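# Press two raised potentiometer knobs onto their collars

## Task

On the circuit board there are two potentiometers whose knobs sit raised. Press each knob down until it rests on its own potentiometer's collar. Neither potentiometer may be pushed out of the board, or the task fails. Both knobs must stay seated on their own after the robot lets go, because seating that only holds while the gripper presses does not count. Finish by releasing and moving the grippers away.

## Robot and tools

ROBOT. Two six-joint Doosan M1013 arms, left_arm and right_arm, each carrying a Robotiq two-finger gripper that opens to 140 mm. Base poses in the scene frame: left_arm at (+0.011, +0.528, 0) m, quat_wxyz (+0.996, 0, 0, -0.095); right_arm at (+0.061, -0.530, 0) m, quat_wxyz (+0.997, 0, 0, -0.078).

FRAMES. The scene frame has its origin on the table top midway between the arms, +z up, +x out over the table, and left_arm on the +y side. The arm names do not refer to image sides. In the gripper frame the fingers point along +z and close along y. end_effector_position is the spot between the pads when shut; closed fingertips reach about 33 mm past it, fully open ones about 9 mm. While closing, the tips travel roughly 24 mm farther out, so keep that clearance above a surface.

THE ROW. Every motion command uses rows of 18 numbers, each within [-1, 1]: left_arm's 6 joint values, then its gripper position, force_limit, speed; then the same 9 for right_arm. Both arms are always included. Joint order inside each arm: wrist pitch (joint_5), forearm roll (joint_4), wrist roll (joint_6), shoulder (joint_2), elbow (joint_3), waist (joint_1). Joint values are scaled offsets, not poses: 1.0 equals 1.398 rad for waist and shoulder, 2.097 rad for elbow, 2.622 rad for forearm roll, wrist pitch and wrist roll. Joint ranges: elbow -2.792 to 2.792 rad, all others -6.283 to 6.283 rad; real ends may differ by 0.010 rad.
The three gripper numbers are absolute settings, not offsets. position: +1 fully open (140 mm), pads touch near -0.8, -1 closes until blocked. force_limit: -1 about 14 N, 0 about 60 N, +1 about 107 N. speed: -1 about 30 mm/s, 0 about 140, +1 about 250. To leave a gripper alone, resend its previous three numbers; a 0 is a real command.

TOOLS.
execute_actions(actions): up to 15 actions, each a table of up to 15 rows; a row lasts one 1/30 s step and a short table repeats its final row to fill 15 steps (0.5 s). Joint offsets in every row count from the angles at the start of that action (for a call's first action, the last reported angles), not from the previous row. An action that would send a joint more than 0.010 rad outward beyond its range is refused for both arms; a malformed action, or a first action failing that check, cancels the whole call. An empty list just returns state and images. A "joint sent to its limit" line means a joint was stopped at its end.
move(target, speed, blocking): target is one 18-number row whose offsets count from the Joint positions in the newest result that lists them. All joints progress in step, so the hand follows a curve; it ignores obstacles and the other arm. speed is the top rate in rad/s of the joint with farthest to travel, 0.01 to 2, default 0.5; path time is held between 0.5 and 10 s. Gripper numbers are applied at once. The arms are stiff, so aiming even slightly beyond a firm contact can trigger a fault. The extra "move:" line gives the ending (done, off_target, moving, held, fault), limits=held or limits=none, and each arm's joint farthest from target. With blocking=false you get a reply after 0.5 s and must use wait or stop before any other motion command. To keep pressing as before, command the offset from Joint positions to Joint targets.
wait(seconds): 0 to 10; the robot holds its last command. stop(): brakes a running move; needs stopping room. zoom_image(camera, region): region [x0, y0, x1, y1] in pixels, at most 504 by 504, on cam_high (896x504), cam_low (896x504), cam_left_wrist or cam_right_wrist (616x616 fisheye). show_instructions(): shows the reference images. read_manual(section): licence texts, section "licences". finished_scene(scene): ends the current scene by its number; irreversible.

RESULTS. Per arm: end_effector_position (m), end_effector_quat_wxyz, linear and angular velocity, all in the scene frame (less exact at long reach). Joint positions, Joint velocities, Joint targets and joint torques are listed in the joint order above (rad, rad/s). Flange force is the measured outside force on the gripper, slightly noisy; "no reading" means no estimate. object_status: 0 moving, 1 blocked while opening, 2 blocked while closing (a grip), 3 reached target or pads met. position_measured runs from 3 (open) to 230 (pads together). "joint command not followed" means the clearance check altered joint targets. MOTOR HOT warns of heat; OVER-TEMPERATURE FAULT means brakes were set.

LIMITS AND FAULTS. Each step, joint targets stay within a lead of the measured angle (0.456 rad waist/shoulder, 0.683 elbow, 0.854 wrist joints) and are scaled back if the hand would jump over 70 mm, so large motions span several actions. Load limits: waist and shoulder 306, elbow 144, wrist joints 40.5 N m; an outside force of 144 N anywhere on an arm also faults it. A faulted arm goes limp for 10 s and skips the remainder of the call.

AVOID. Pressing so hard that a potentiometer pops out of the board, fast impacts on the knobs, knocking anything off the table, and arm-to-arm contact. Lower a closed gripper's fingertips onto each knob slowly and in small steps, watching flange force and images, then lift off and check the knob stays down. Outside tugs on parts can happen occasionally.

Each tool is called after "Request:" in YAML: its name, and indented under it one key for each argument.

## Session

Request:
execute_actions:
  actions: []

Scene clock: 0.00 s.
left_arm: end_effector_position=(+0.2131, +0.1128, +0.2283) position_measured=3 object_status=3 end_effector_quat_wxyz=(+0.565, +0.363, +0.728, +0.134) end_effector_velocity=(+0.001, +0.001, +0.000) end_effector_angular_velocity=(+0.001, -0.002, +0.002) | right_arm: end_effector_position=(+0.8617, -0.0383, +0.3769) position_measured=3 object_status=3 end_effector_quat_wxyz=(-0.456, +0.874, -0.062, -0.157) end_effector_velocity=(-0.000, -0.000, -0.000) end_effector_angular_velocity=(-0.000, +0.000, +0.001)
Joint names: [wrist pitch, forearm roll, wrist roll, shoulder, elbow, waist]
Joint positions: left_arm=[ 1.411  1.24   2.943  0.013  2.453 -1.77 ] | right_arm=[1.511 1.007 1.78  0.604 1.162 0.365]
Joint velocities: left_arm=[ 0.002 -0.     0.     0.     0.001  0.   ] | right_arm=[ 0. -0. -0.  0.  0.  0.]
Joint torques (N m, as the joint torque sensors report them, + toward a larger angle): no reading
Flange force (N, the push that the arm receives, along the gripper's own x y z axes): no reading
Joint targets: left_arm=[1.411 1.240 2.943 0.013 2.453 -1.770] | right_arm=[1.511 1.007 1.780 0.604 1.162 0.365]
camera_calibration (this result's frames):
cam_left_wrist: T_world_to_cam=[[0.49068, 0.688325, 0.534267, -0.276736], [-0.289144, -0.449786, 0.845038, -0.0710369], [0.821966, -0.569124, -0.0216755, 0.071092], [0, 0, 0, 1]] pos_world=[0.0568135, 0.198993, 0.209421]
cam_right_wrist: T_world_to_cam=[[0.0630525, -0.511746, -0.85682, 0.239961], [-0.857114, -0.467567, 0.216186, 0.654944], [-0.511253, 0.720761, -0.468106, 0.81251], [0, 0, 0, 1]] pos_world=[0.96163, -0.156597, 0.444355]

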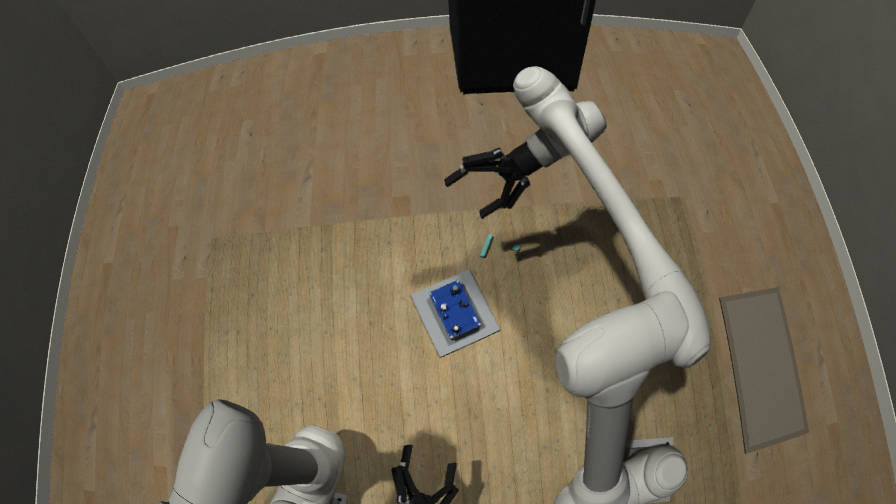

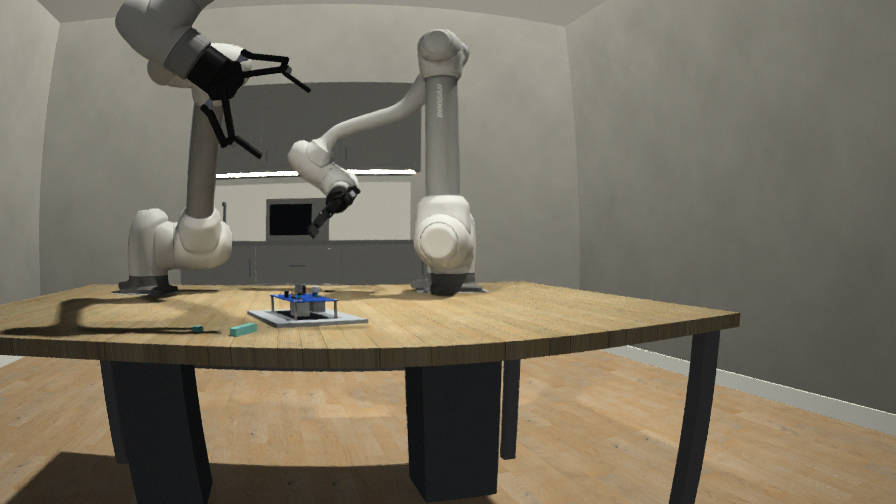

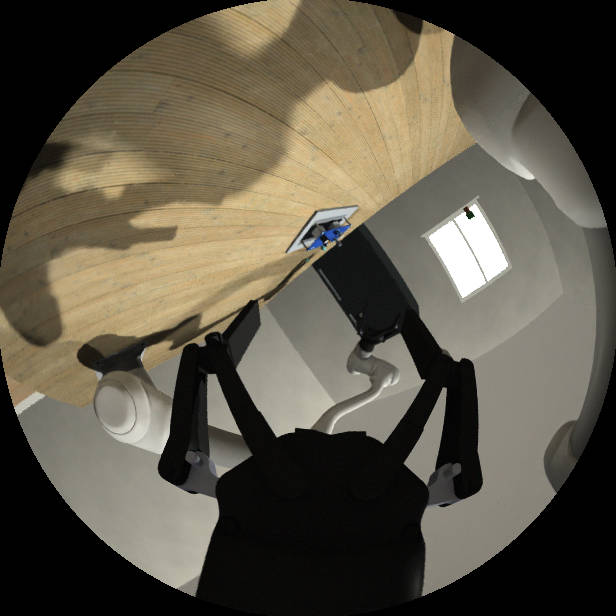

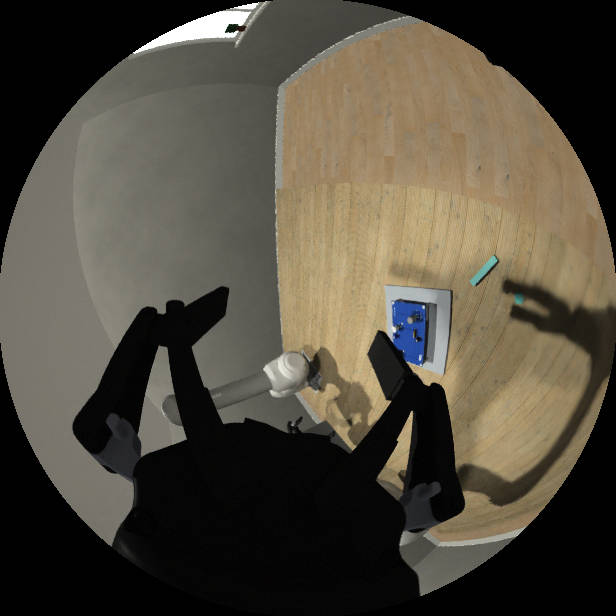

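Request:
zoom_image:
  camera: "cam_high"
  region: [400, 260, 510, 365]

Request:
zoom_image:
  camera: "cam_low"
  region: [255, 275, 355, 330]

Region (400, 260, 510, 365) of cam_high's 896x504 image, scaled by 4.582, with more detail than that image has; it fills the top 481 rows of this view, and the rest is white.

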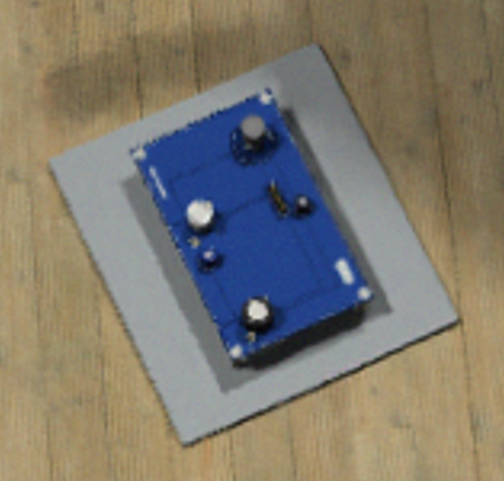

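Region (255, 275, 355, 330) of cam_low's 896x504 image, scaled by 5.040, with more detail than that image has; it fills the top 277 rows of this view, and the rest is white.

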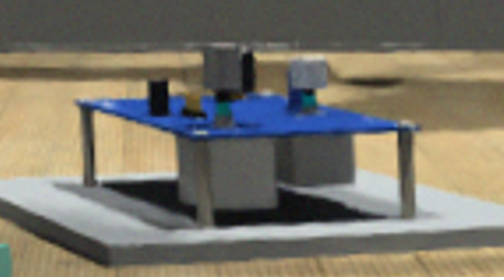

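Request:
move:
  target: [0,0,0,0,0,0,1,0,0, -0.1246,-0.3841,-0.4386,-0.0110,0.0985,0.3016,-0.29,0,0.5]
  speed: 0.8

Scene clock: 4.70 s.
left_arm: end_effector_position=(+0.2131, +0.1128, +0.2283) position_measured=3 object_status=3 end_effector_quat_wxyz=(+0.565, +0.363, +0.728, +0.134) end_effector_velocity=(-0.000, -0.000, -0.000) end_effector_angular_velocity=(+0.001, -0.001, -0.001) | right_arm: end_effector_position=(+0.7368, +0.0060, +0.1254) position_measured=165 object_status=3 end_effector_quat_wxyz=(-0.000, +0.707, +0.707, +0.000) end_effector_velocity=(-0.000, -0.000, -0.000) end_effector_angular_velocity=(-0.002, -0.001, +0.004)
Joint names: [wrist pitch, forearm roll, wrist roll, shoulder, elbow, waist]
Joint positions: left_arm=[ 1.411  1.24   2.943  0.013  2.453 -1.77 ] | right_arm=[1.185 0.    0.631 0.588 1.368 0.787]
Joint velocities: left_arm=[ 0.     0.    -0.     0.001  0.    -0.001] | right_arm=[-0.    -0.003 -0.002 -0.     0.     0.001]
Joint torques (N m, as the joint torque sensors report them, + toward a larger angle): left_arm=[  1.93   1.81   0.04 -28.66 -26.07  -1.45] | right_arm=[  -0.49    3.92    0.05 -102.47  -37.42    3.48]
Flange force (N, the push that the arm receives, along the gripper's own x y z axes): left_arm=[-6.4 1.4 3.2] | right_arm=[4.9 12.9 2.1]
Joint targets: left_arm=[1.411 1.240 2.943 0.013 2.453 -1.770] | right_arm=[1.185 0.000 0.630 0.588 1.368 0.787]
move: done; limits=none; left_arm: farthest joint: the waist, 0.000 radians from its target (0.000 radians at the start); right_arm: farthest joint: the waist, 0.000 radians from its target (0.421 radians at the start)
camera_calibration (this result's frames):
cam_left_wrist: T_world_to_cam=[[0.49068, 0.688325, 0.534267, -0.276735], [-0.289144, -0.449785, 0.845038, -0.071037], [0.821966, -0.569123, -0.0216757, 0.071092], [0, 0, 0, 1]] pos_world=[0.0568134, 0.198993, 0.209421]
cam_right_wrist: T_world_to_cam=[[0.945646, 0.324108, -0.0266047, -0.704358], [0.316058, -0.896725, 0.309824, -0.250545], [0.0765594, -0.301392, -0.950422, 0.232465], [0, 0, 0, 1]] pos_world=[0.727462, 0.0736818, 0.279826]

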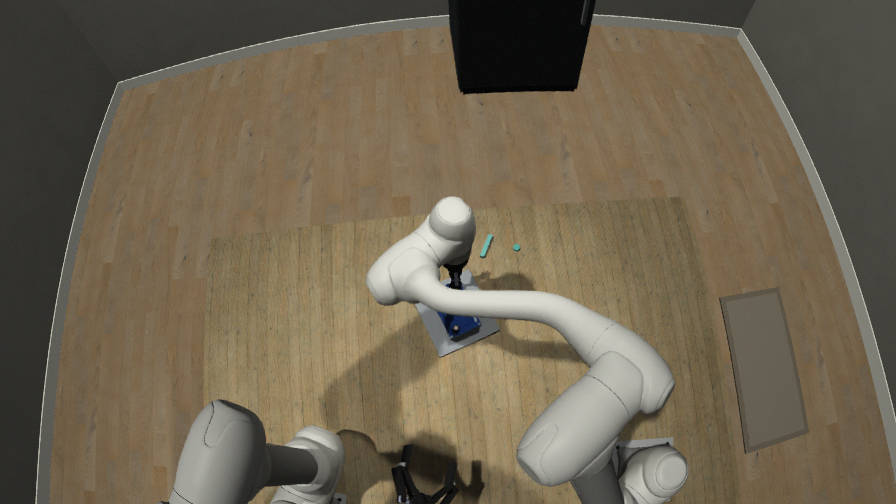

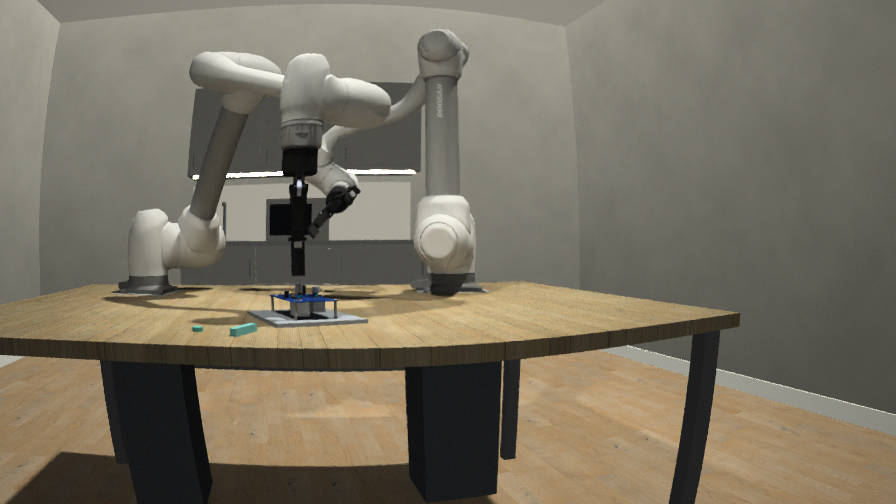

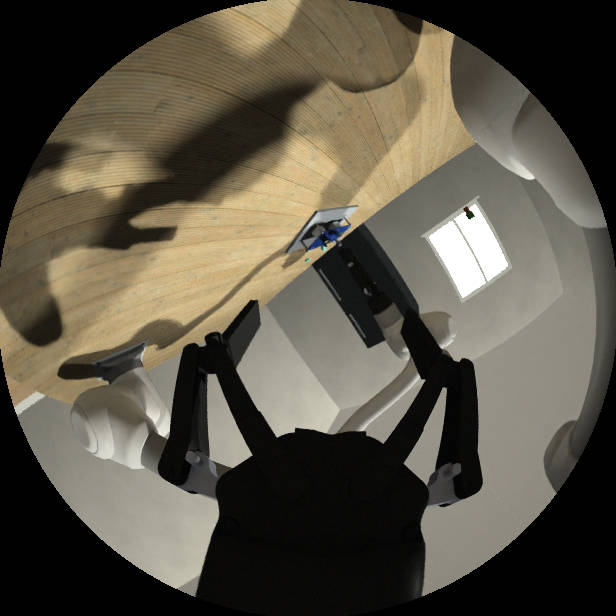

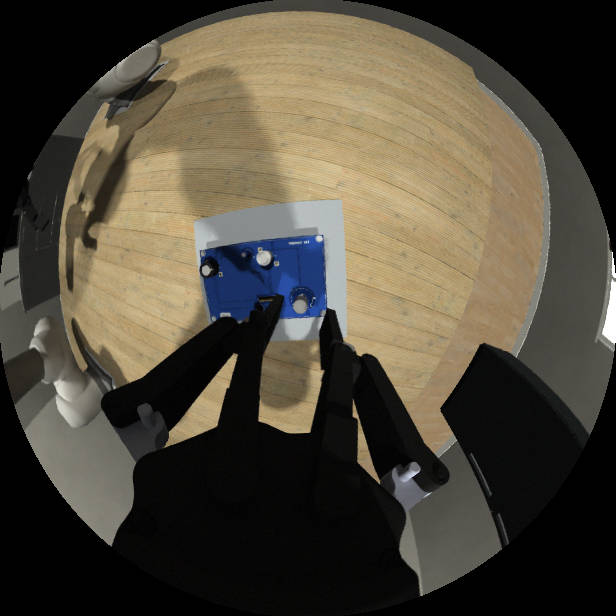

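Request:
zoom_image:
  camera: "cam_right_wrist"
  region: [220, 220, 400, 400]

Request:
zoom_image:
  camera: "cam_low"
  region: [270, 250, 340, 310]

Region (220, 220, 400, 400) of cam_right_wrist's 616x616 image, scaled by 2.800, with more detail than that image has.

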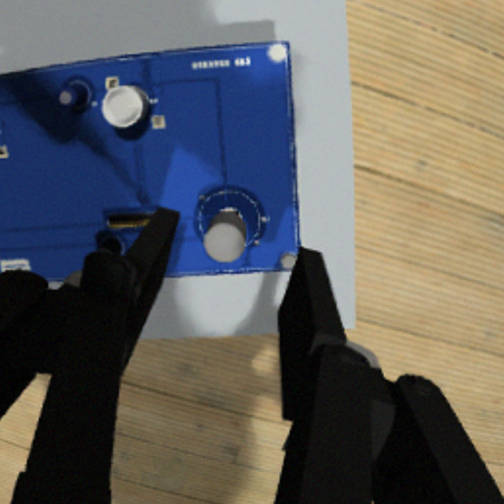

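Region (270, 250, 340, 310) of cam_low's 896x504 image, scaled by 7.200, with more detail than that image has; it fills the top 432 rows of this view, and the rest is white.

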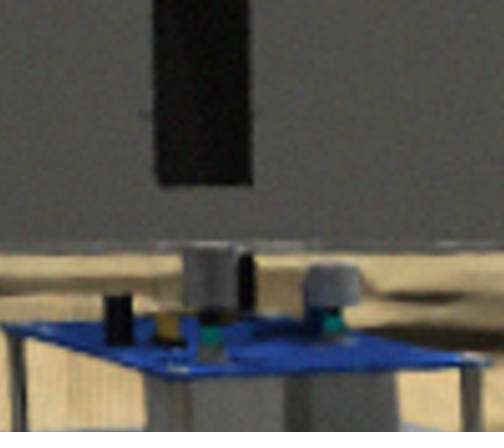

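Request:
execute_actions:
  actions:
    - [[0,0,0,0,0,0,1,0,0, -0.00523,0,0.0016,-0.00016,0.00665,0.00298,-0.29,0,0.5]]

Request:
zoom_image:
  camera: "cam_right_wrist"
  region: [220, 220, 400, 400]

Request:
zoom_image:
  camera: "cam_low"
  region: [270, 250, 340, 310]

Scene clock: 7.40 s.
left_arm: end_effector_position=(+0.2131, +0.1128, +0.2283) position_measured=3 object_status=3 end_effector_quat_wxyz=(+0.565, +0.363, +0.728, +0.134) end_effector_velocity=(+0.000, +0.001, -0.001) end_effector_angular_velocity=(+0.002, -0.000, -0.001) | right_arm: end_effector_position=(+0.7321, +0.0070, +0.1184) position_measured=165 object_status=3 end_effector_quat_wxyz=(-0.000, +0.707, +0.707, +0.000) end_effector_velocity=(+0.000, +0.000, -0.000) end_effector_angular_velocity=(+0.001, -0.001, -0.001)
Joint names: [wrist pitch, forearm roll, wrist roll, shoulder, elbow, waist]
Joint positions: left_arm=[ 1.411  1.24   2.943  0.013  2.453 -1.77 ] | right_arm=[1.171 0.    0.635 0.588 1.382 0.791]
Joint velocities: left_arm=[-0.001 -0.    -0.001  0.     0.002 -0.001] | right_arm=[-0.001  0.     0.001  0.     0.     0.   ]
Joint torques (N m, as the joint torque sensors report them, + toward a larger angle): left_arm=[  1.95   1.92  -0.06 -28.38 -26.12  -0.46] | right_arm=[  -0.01    4.49   -0.04 -102.32  -38.13    1.27]
Flange force (N, the push that the arm receives, along the gripper's own x y z axes): left_arm=[-5.7 2.4 0.3] | right_arm=[5.5 9.2 3.9]
Joint targets: left_arm=[1.411 1.240 2.943 0.013 2.453 -1.770] | right_arm=[1.171 0.000 0.635 0.588 1.382 0.791]
camera_calibration (this result's frames):
cam_left_wrist: T_world_to_cam=[[0.49068, 0.688325, 0.534267, -0.276736], [-0.289144, -0.449785, 0.845038, -0.071037], [0.821966, -0.569123, -0.0216757, 0.071092], [0, 0, 0, 1]] pos_world=[0.0568134, 0.198993, 0.209421]
cam_right_wrist: T_world_to_cam=[[0.945638, 0.324133, -0.0265818, -0.700456], [0.316065, -0.896684, 0.309937, -0.246062], [0.0766252, -0.30149, -0.950385, 0.226423], [0, 0, 0, 1]] pos_world=[0.722799, 0.0746651, 0.272833]

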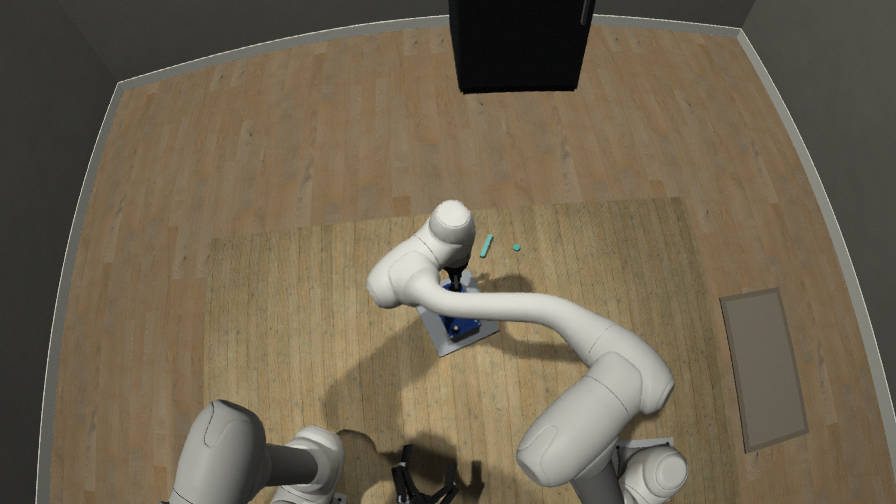

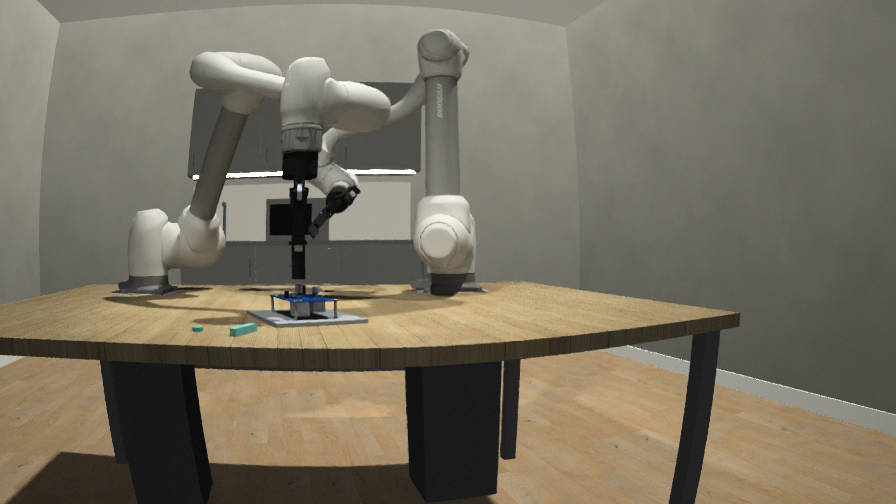

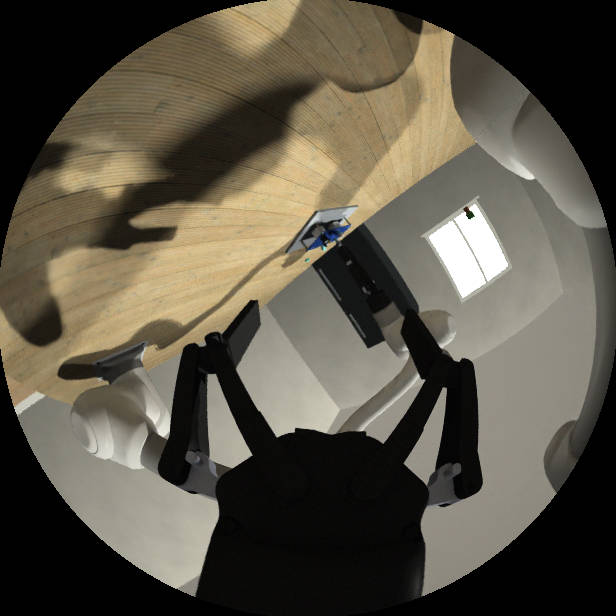

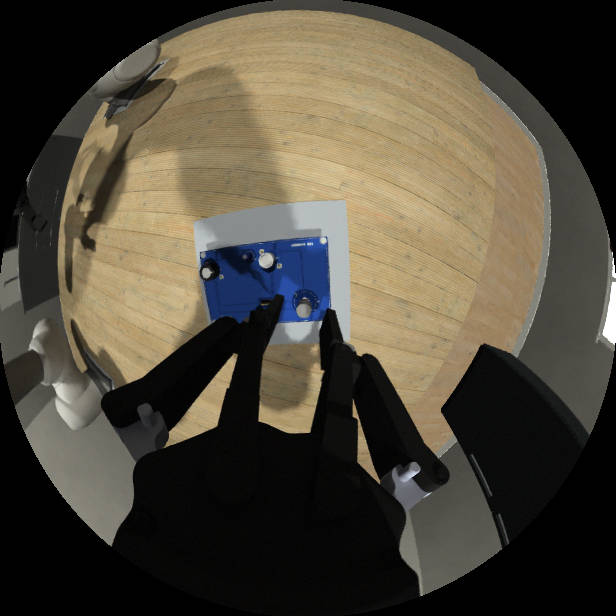

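Region (220, 220, 400, 400) of cam_right_wrist's 616x616 image, scaled by 2.800, with more detail than that image has.

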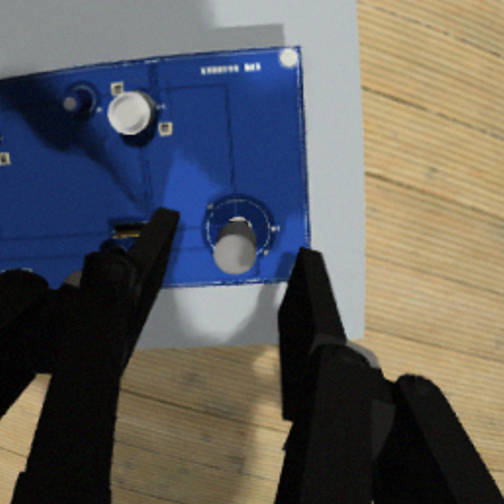

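Region (270, 250, 340, 310) of cam_low's 896x504 image, scaled by 7.200, with more detail than that image has; it fills the top 432 rows of this view, and the rest is white.

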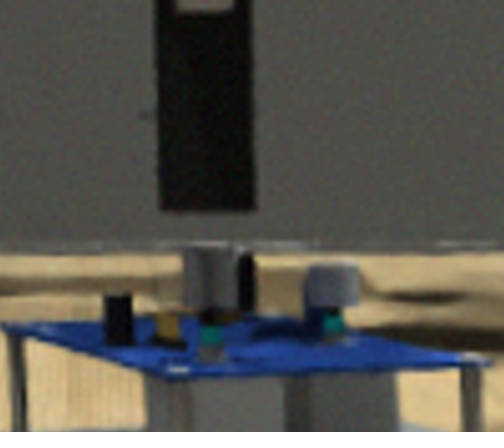

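Request:
zoom_image:
  camera: "cam_low"
  region: [285, 275, 325, 310]

Region (285, 275, 325, 310) of cam_low's 896x504 image, scaled by 12.600, with more detail than that image has; it fills the top 441 rows of this view, and the rest is white.

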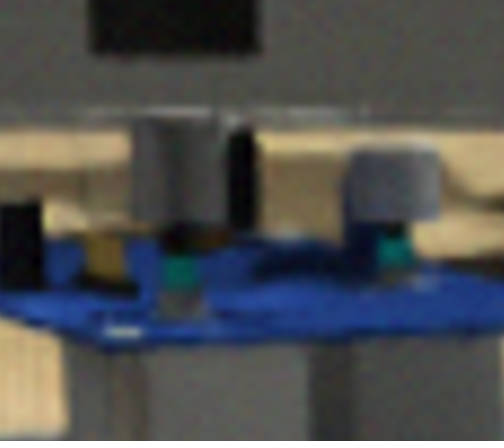

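Request:
execute_actions:
  actions:
    - [[0,0,0,0,0,0,1,0,0, -0.0023,0,0,0.00184,0.00166,0,-1,0,0.5]]
    - [[0,0,0,0,0,0,1,0,0, -0.00087,0,0,0.0007,0.00062,0,-1,0,0.5]]
    - [[0,0,0,0,0,0,1,0,0, -0.00087,0,0,0.0007,0.00062,0,-1,0,0.5]]
    - [[0,0,0,0,0,0,1,0,0, -0.00087,0,0,0.0007,0.00062,0,-1,0,0.5]]
    - [[0,0,0,0,0,0,1,0,0, -0.00087,0,0,0.0007,0.00062,0,-1,0,0.5]]
    - [[0,0,0,0,0,0,1,0,0, -0.00087,0,0,0.0007,0.00062,0,-1,0,0.5]]
    - [[0,0,0,0,0,0,1,0,0, -0.00087,0,0,0.0007,0.00062,0,-1,0,0.5]]

Scene clock: 12.50 s.
left_arm: end_effector_position=(+0.2131, +0.1128, +0.2283) position_measured=3 object_status=3 end_effector_quat_wxyz=(+0.565, +0.363, +0.728, +0.134) end_effector_velocity=(+0.000, +0.001, +0.000) end_effector_angular_velocity=(+0.000, -0.001, +0.001) | right_arm: end_effector_position=(+0.7321, +0.0070, +0.1054) position_measured=233 object_status=3 end_effector_quat_wxyz=(-0.000, +0.707, +0.707, +0.000) end_effector_velocity=(-0.000, +0.000, -0.000) end_effector_angular_velocity=(+0.000, +0.001, -0.001)
Joint names: [wrist pitch, forearm roll, wrist roll, shoulder, elbow, waist]
Joint positions: left_arm=[ 1.411  1.24   2.943  0.013  2.453 -1.77 ] | right_arm=[1.151 0.    0.635 0.596 1.394 0.791]
Joint velocities: left_arm=[ 0.001  0.    -0.    -0.     0.001  0.   ] | right_arm=[-0.     0.001  0.001 -0.     0.     0.   ]
Joint torques (N m, as the joint torque sensors report them, + toward a larger angle): left_arm=[  1.78   1.93   0.04 -30.08 -26.38  -1.3 ] | right_arm=[ -0.52   4.3    0.   -91.04 -32.77   3.65]
Flange force (N, the push that the arm receives, along the gripper's own x y z axes): left_arm=[-5.3 -1.4 3.3] | right_arm=[0.4 7.3 -8.7]
Flange force at the end of the 3rd action (N, along the gripper's axes at the end of the call): left_arm=[-4.6 0.8 -1.6] | right_arm=[1.7 8.5 4.3]
Flange force at the end of the 4th action (N, along the gripper's axes at the end of the call): left_arm=[-5.6 1.6 1.0] | right_arm=[-0.3 2.6 2.2]
Flange force at the end of the 5th action (N, along the gripper's axes at the end of the call): left_arm=[-6.6 1.8 3.3] | right_arm=[2.1 8.3 0.8]
Flange force at the end of the 6th action (N, along the gripper's axes at the end of the call): left_arm=[-6.1 -0.2 4.5] | right_arm=[0.8 5.2 -3.9]
Joint targets: left_arm=[1.411 1.240 2.943 0.013 2.453 -1.770] | right_arm=[1.151 0.000 0.635 0.596 1.394 0.791]
camera_calibration (this result's frames):
cam_left_wrist: T_world_to_cam=[[0.49068, 0.688325, 0.534267, -0.276736], [-0.289144, -0.449786, 0.845038, -0.0710369], [0.821966, -0.569123, -0.0216756, 0.071092], [0, 0, 0, 1]] pos_world=[0.0568135, 0.198993, 0.209421]
cam_right_wrist: T_world_to_cam=[[0.945651, 0.3241, -0.0265255, -0.700773], [0.316024, -0.896728, 0.309852, -0.241989], [0.0766369, -0.301395, -0.950415, 0.214149], [0, 0, 0, 1]] pos_world=[0.722749, 0.0746652, 0.259923]

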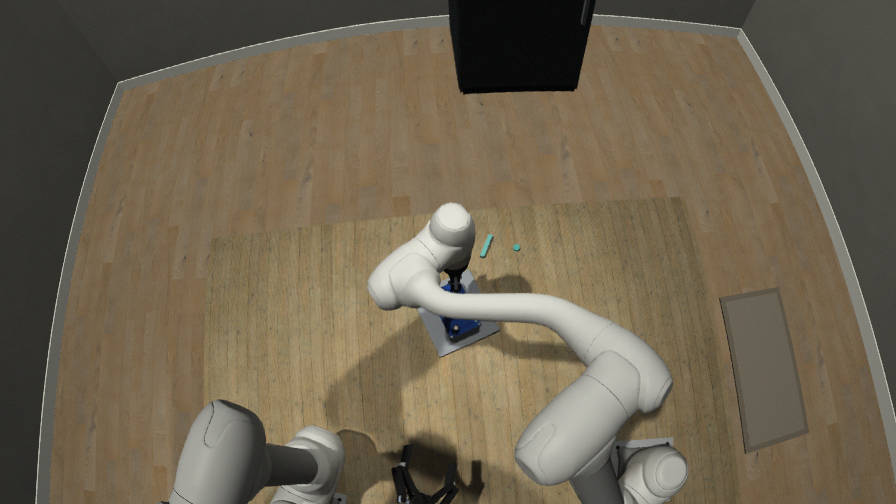

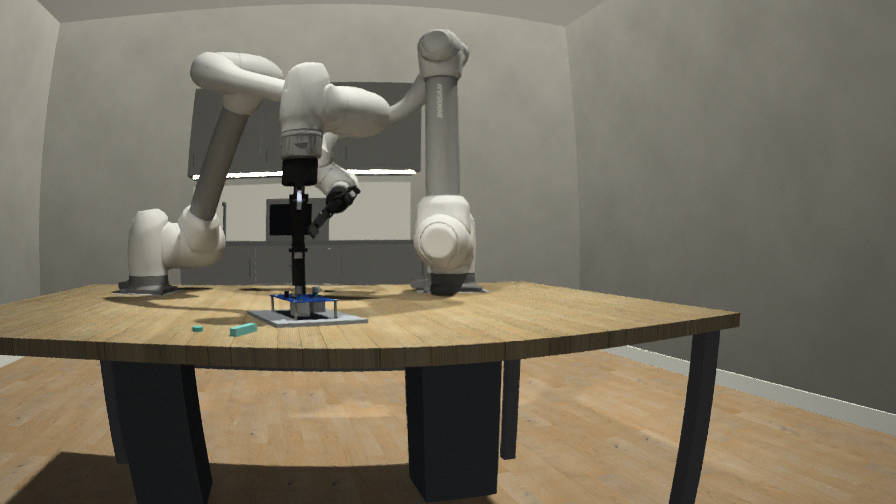

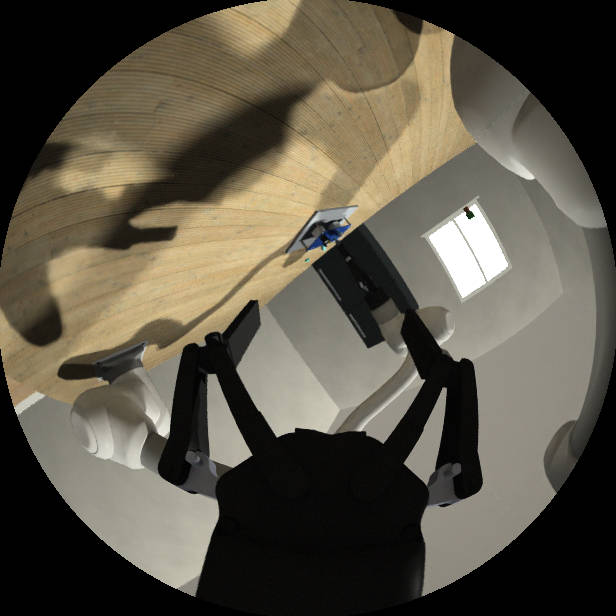

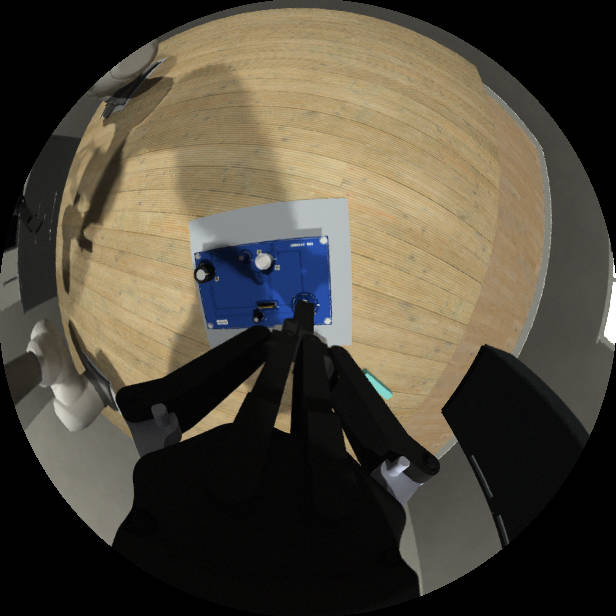

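Request:
zoom_image:
  camera: "cam_low"
  region: [285, 275, 325, 310]

Region (285, 275, 325, 310) of cam_low's 896x504 image, scaled by 12.600, with more detail than that image has; it fills the top 441 rows of this view, and the rest is white.

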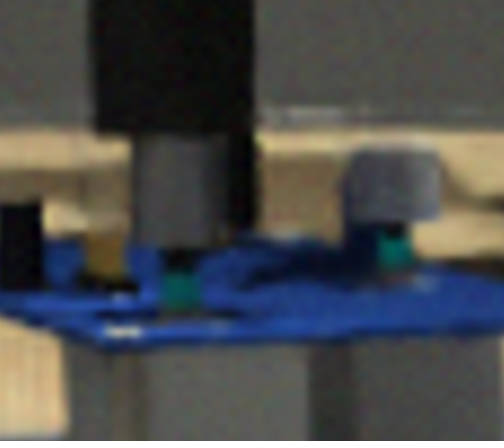

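Request:
execute_actions:
  actions:
    - [[0,0,0,0,0,0,1,0,0, -0.00086,0,0,0.00072,0.00059,0,-1,0,0.5]]
    - [[0,0,0,0,0,0,1,0,0, -0.00086,0,0,0.00072,0.00059,0,-1,0,0.5]]
    - [[0,0,0,0,0,0,1,0,0, -0.00086,0,0,0.00072,0.00059,0,-1,0,0.5]]

Request:
zoom_image:
  camera: "cam_low"
  region: [285, 275, 325, 310]

Scene clock: 14.47 s.
left_arm: end_effector_position=(+0.2131, +0.1128, +0.2283) position_measured=3 object_status=3 end_effector_quat_wxyz=(+0.565, +0.363, +0.728, +0.134) end_effector_velocity=(+0.001, +0.001, -0.001) end_effector_angular_velocity=(+0.002, -0.000, +0.000) | right_arm: end_effector_position=(+0.7321, +0.0070, +0.1010) position_measured=233 object_status=3 end_effector_quat_wxyz=(-0.000, +0.707, +0.707, +0.000) end_effector_velocity=(-0.000, +0.000, -0.000) end_effector_angular_velocity=(+0.001, +0.001, -0.001)
Joint names: [wrist pitch, forearm roll, wrist roll, shoulder, elbow, waist]
Joint positions: left_arm=[ 1.411  1.24   2.943  0.013  2.453 -1.77 ] | right_arm=[1.145 0.    0.635 0.599 1.397 0.791]
Joint velocities: left_arm=[-0.     0.    -0.    -0.     0.002  0.   ] | right_arm=[-0.     0.001 -0.     0.    -0.     0.   ]
Joint torques (N m, as the joint torque sensors report them, + toward a larger angle): left_arm=[  1.84   1.91  -0.09 -29.68 -26.74  -1.03] | right_arm=[ -0.72   4.19   0.01 -80.69 -28.11   5.49]
Flange force (N, the push that the arm receives, along the gripper's own x y z axes): left_arm=[-4.9 0.4 2.6] | right_arm=[-3.8 5.5 -19.8]
Flange force at the end of the 1st action (N, along the gripper's axes at the end of the call): left_arm=[-4.8 1.8 2.1] | right_arm=[-2.1 5.0 -13.1]
Flange force at the end of the 2nd action (N, along the gripper's axes at the end of the call): left_arm=[-5.2 1.2 0.4] | right_arm=[-2.4 5.2 -18.6]
Joint targets: left_arm=[1.411 1.240 2.943 0.013 2.453 -1.770] | right_arm=[1.145 0.000 0.635 0.599 1.397 0.791]
camera_calibration (this result's frames):
cam_left_wrist: T_world_to_cam=[[0.49068, 0.688325, 0.534267, -0.276735], [-0.289144, -0.449785, 0.845038, -0.071037], [0.821966, -0.569124, -0.0216756, 0.071092], [0, 0, 0, 1]] pos_world=[0.0568135, 0.198993, 0.209421]
cam_right_wrist: T_world_to_cam=[[0.945653, 0.3241, -0.0264481, -0.700928], [0.316003, -0.896743, 0.30983, -0.240589], [0.0766987, -0.301349, -0.950424, 0.209892], [0, 0, 0, 1]] pos_world=[0.722763, 0.074675, 0.25549]

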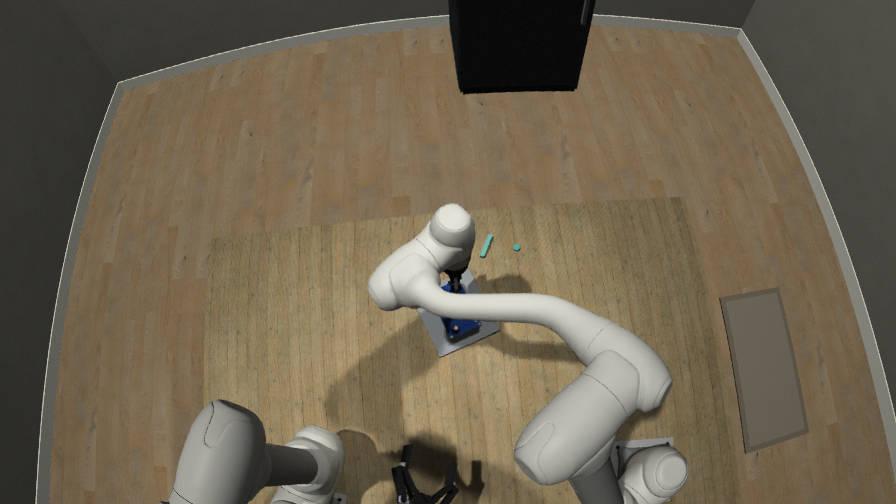

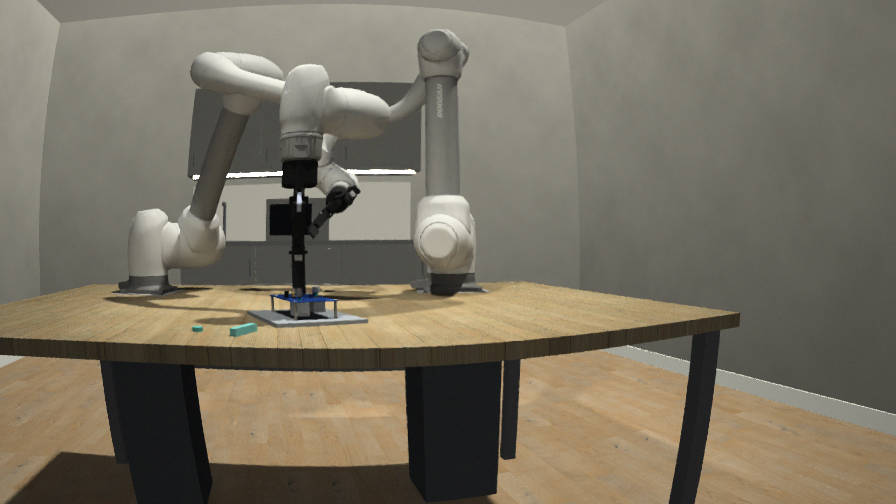

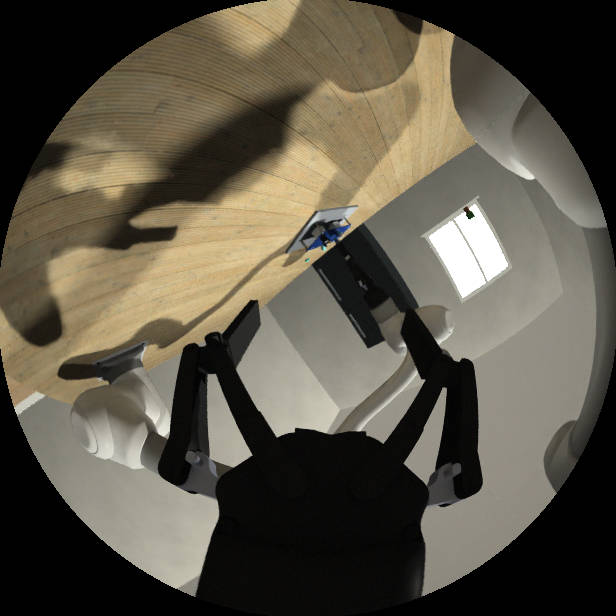

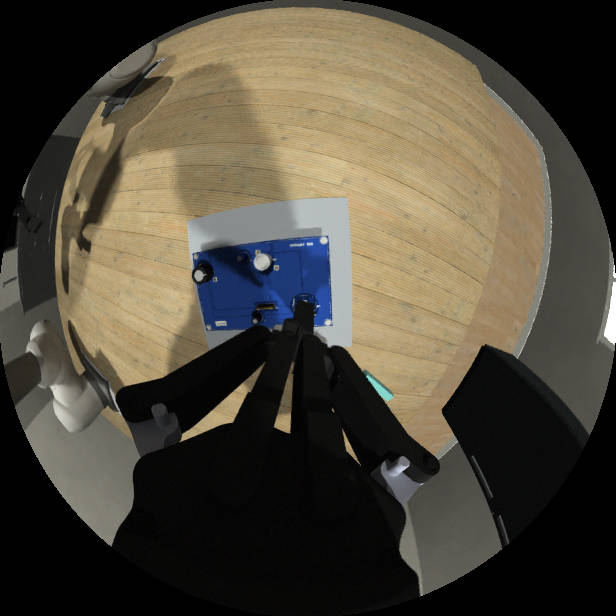

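Region (285, 275, 325, 310) of cam_low's 896x504 image, scaled by 12.600, with more detail than that image has; it fills the top 441 rows of this view, and the rest is white.

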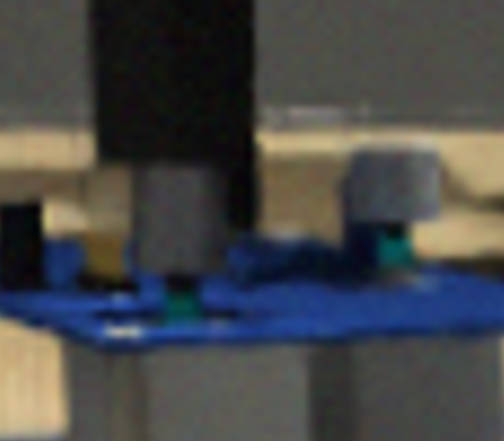

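Request:
execute_actions:
  actions:
    - [[0,0,0,0,0,0,1,0,0, -0.00086,0,0,0.00073,0.00058,0,-1,0,0.5]]
    - [[0,0,0,0,0,0,1,0,0, -0.00086,0,0,0.00073,0.00058,0,-1,0,0.5]]

Request:
zoom_image:
  camera: "cam_low"
  region: [285, 275, 325, 310]

Scene clock: 17.27 s.
left_arm: end_effector_position=(+0.2131, +0.1128, +0.2283) position_measured=3 object_status=3 end_effector_quat_wxyz=(+0.565, +0.363, +0.728, +0.134) end_effector_velocity=(+0.001, +0.001, -0.000) end_effector_angular_velocity=(+0.000, -0.001, +0.001) | right_arm: end_effector_position=(+0.7321, +0.0070, +0.0980) position_measured=233 object_status=3 end_effector_quat_wxyz=(-0.000, +0.707, +0.707, +0.000) end_effector_velocity=(-0.001, -0.000, -0.000) end_effector_angular_velocity=(-0.001, +0.001, +0.001)
Joint names: [wrist pitch, forearm roll, wrist roll, shoulder, elbow, waist]
Joint positions: left_arm=[ 1.411  1.24   2.943  0.013  2.453 -1.77 ] | right_arm=[1.14  0.    0.635 0.601 1.4   0.791]
Joint velocities: left_arm=[ 0.    -0.    -0.001 -0.001  0.002  0.   ] | right_arm=[ 0.001  0.    -0.001 -0.     0.001  0.   ]
Joint torques (N m, as the joint torque sensors report them, + toward a larger angle): left_arm=[  1.8    1.91   0.09 -29.33 -25.88  -0.59] | right_arm=[ -0.85   4.17   0.09 -79.78 -29.52   3.78]
Flange force (N, the push that the arm receives, along the gripper's own x y z axes): left_arm=[-5.6 0.2 1.0] | right_arm=[-5.5 0.3 -19.4]
Flange force at the end of the 1st action (N, along the gripper's axes at the end of the call): left_arm=[-5.5 -2.7 1.9] | right_arm=[-1.7 2.7 -20.8]
Joint targets: left_arm=[1.411 1.240 2.943 0.013 2.453 -1.770] | right_arm=[1.140 0.000 0.635 0.601 1.400 0.791]
camera_calibration (this result's frames):
cam_left_wrist: T_world_to_cam=[[0.49068, 0.688325, 0.534267, -0.276736], [-0.289144, -0.449786, 0.845038, -0.0710369], [0.821966, -0.569123, -0.0216757, 0.071092], [0, 0, 0, 1]] pos_world=[0.0568135, 0.198993, 0.209421]
cam_right_wrist: T_world_to_cam=[[0.945654, 0.3241, -0.0264125, -0.701028], [0.315993, -0.89675, 0.30982, -0.239654], [0.0767274, -0.301329, -0.950428, 0.207046], [0, 0, 0, 1]] pos_world=[0.722773, 0.0746822, 0.252516]

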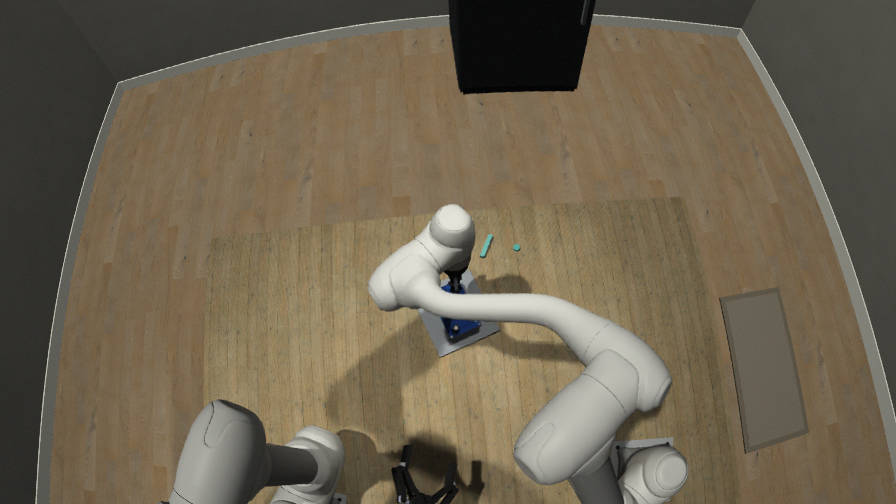

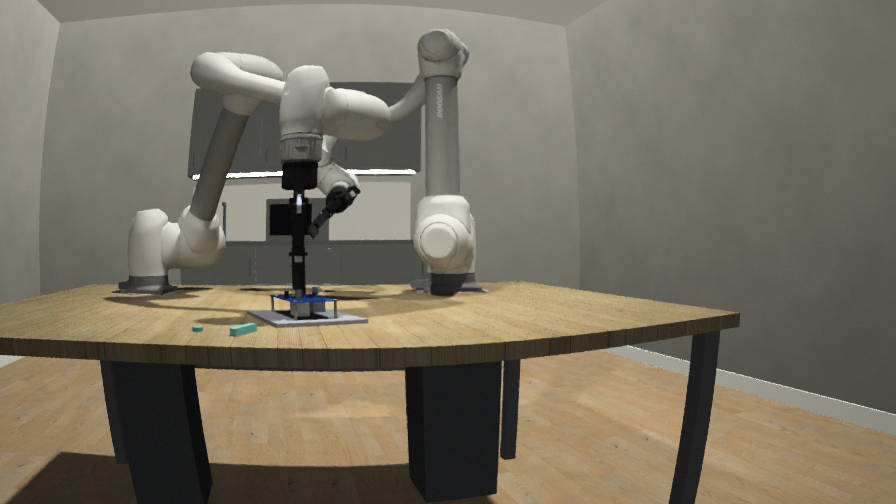

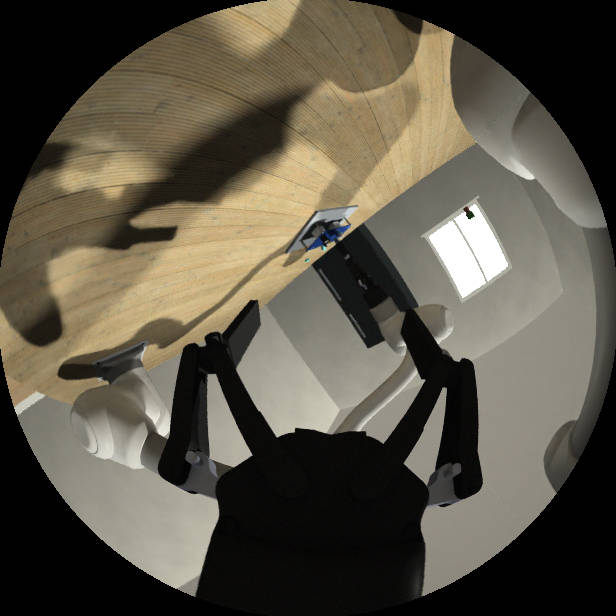

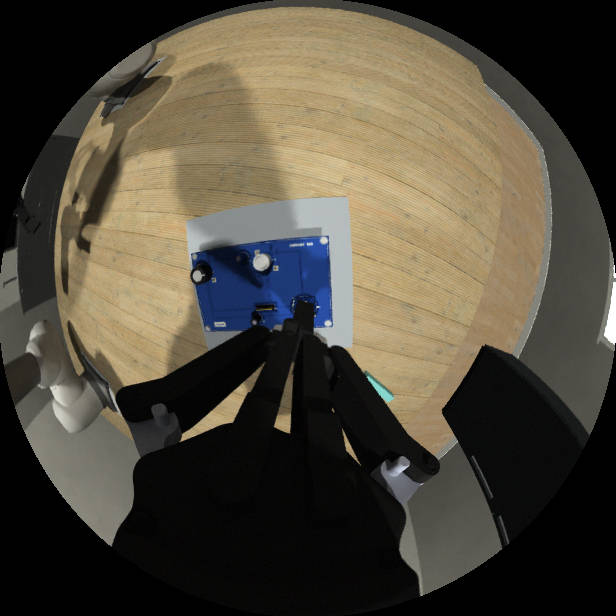

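Region (285, 275, 325, 310) of cam_low's 896x504 image, scaled by 12.600, with more detail than that image has; it fills the top 441 rows of this view, and the rest is white.

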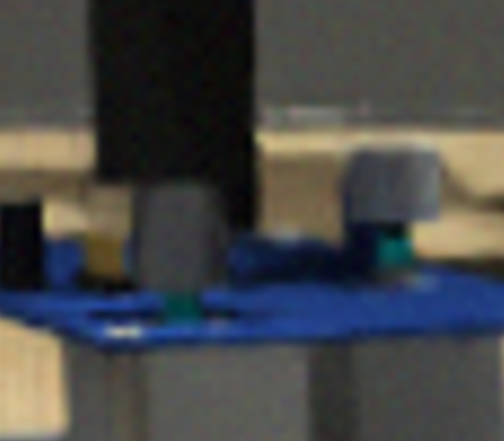

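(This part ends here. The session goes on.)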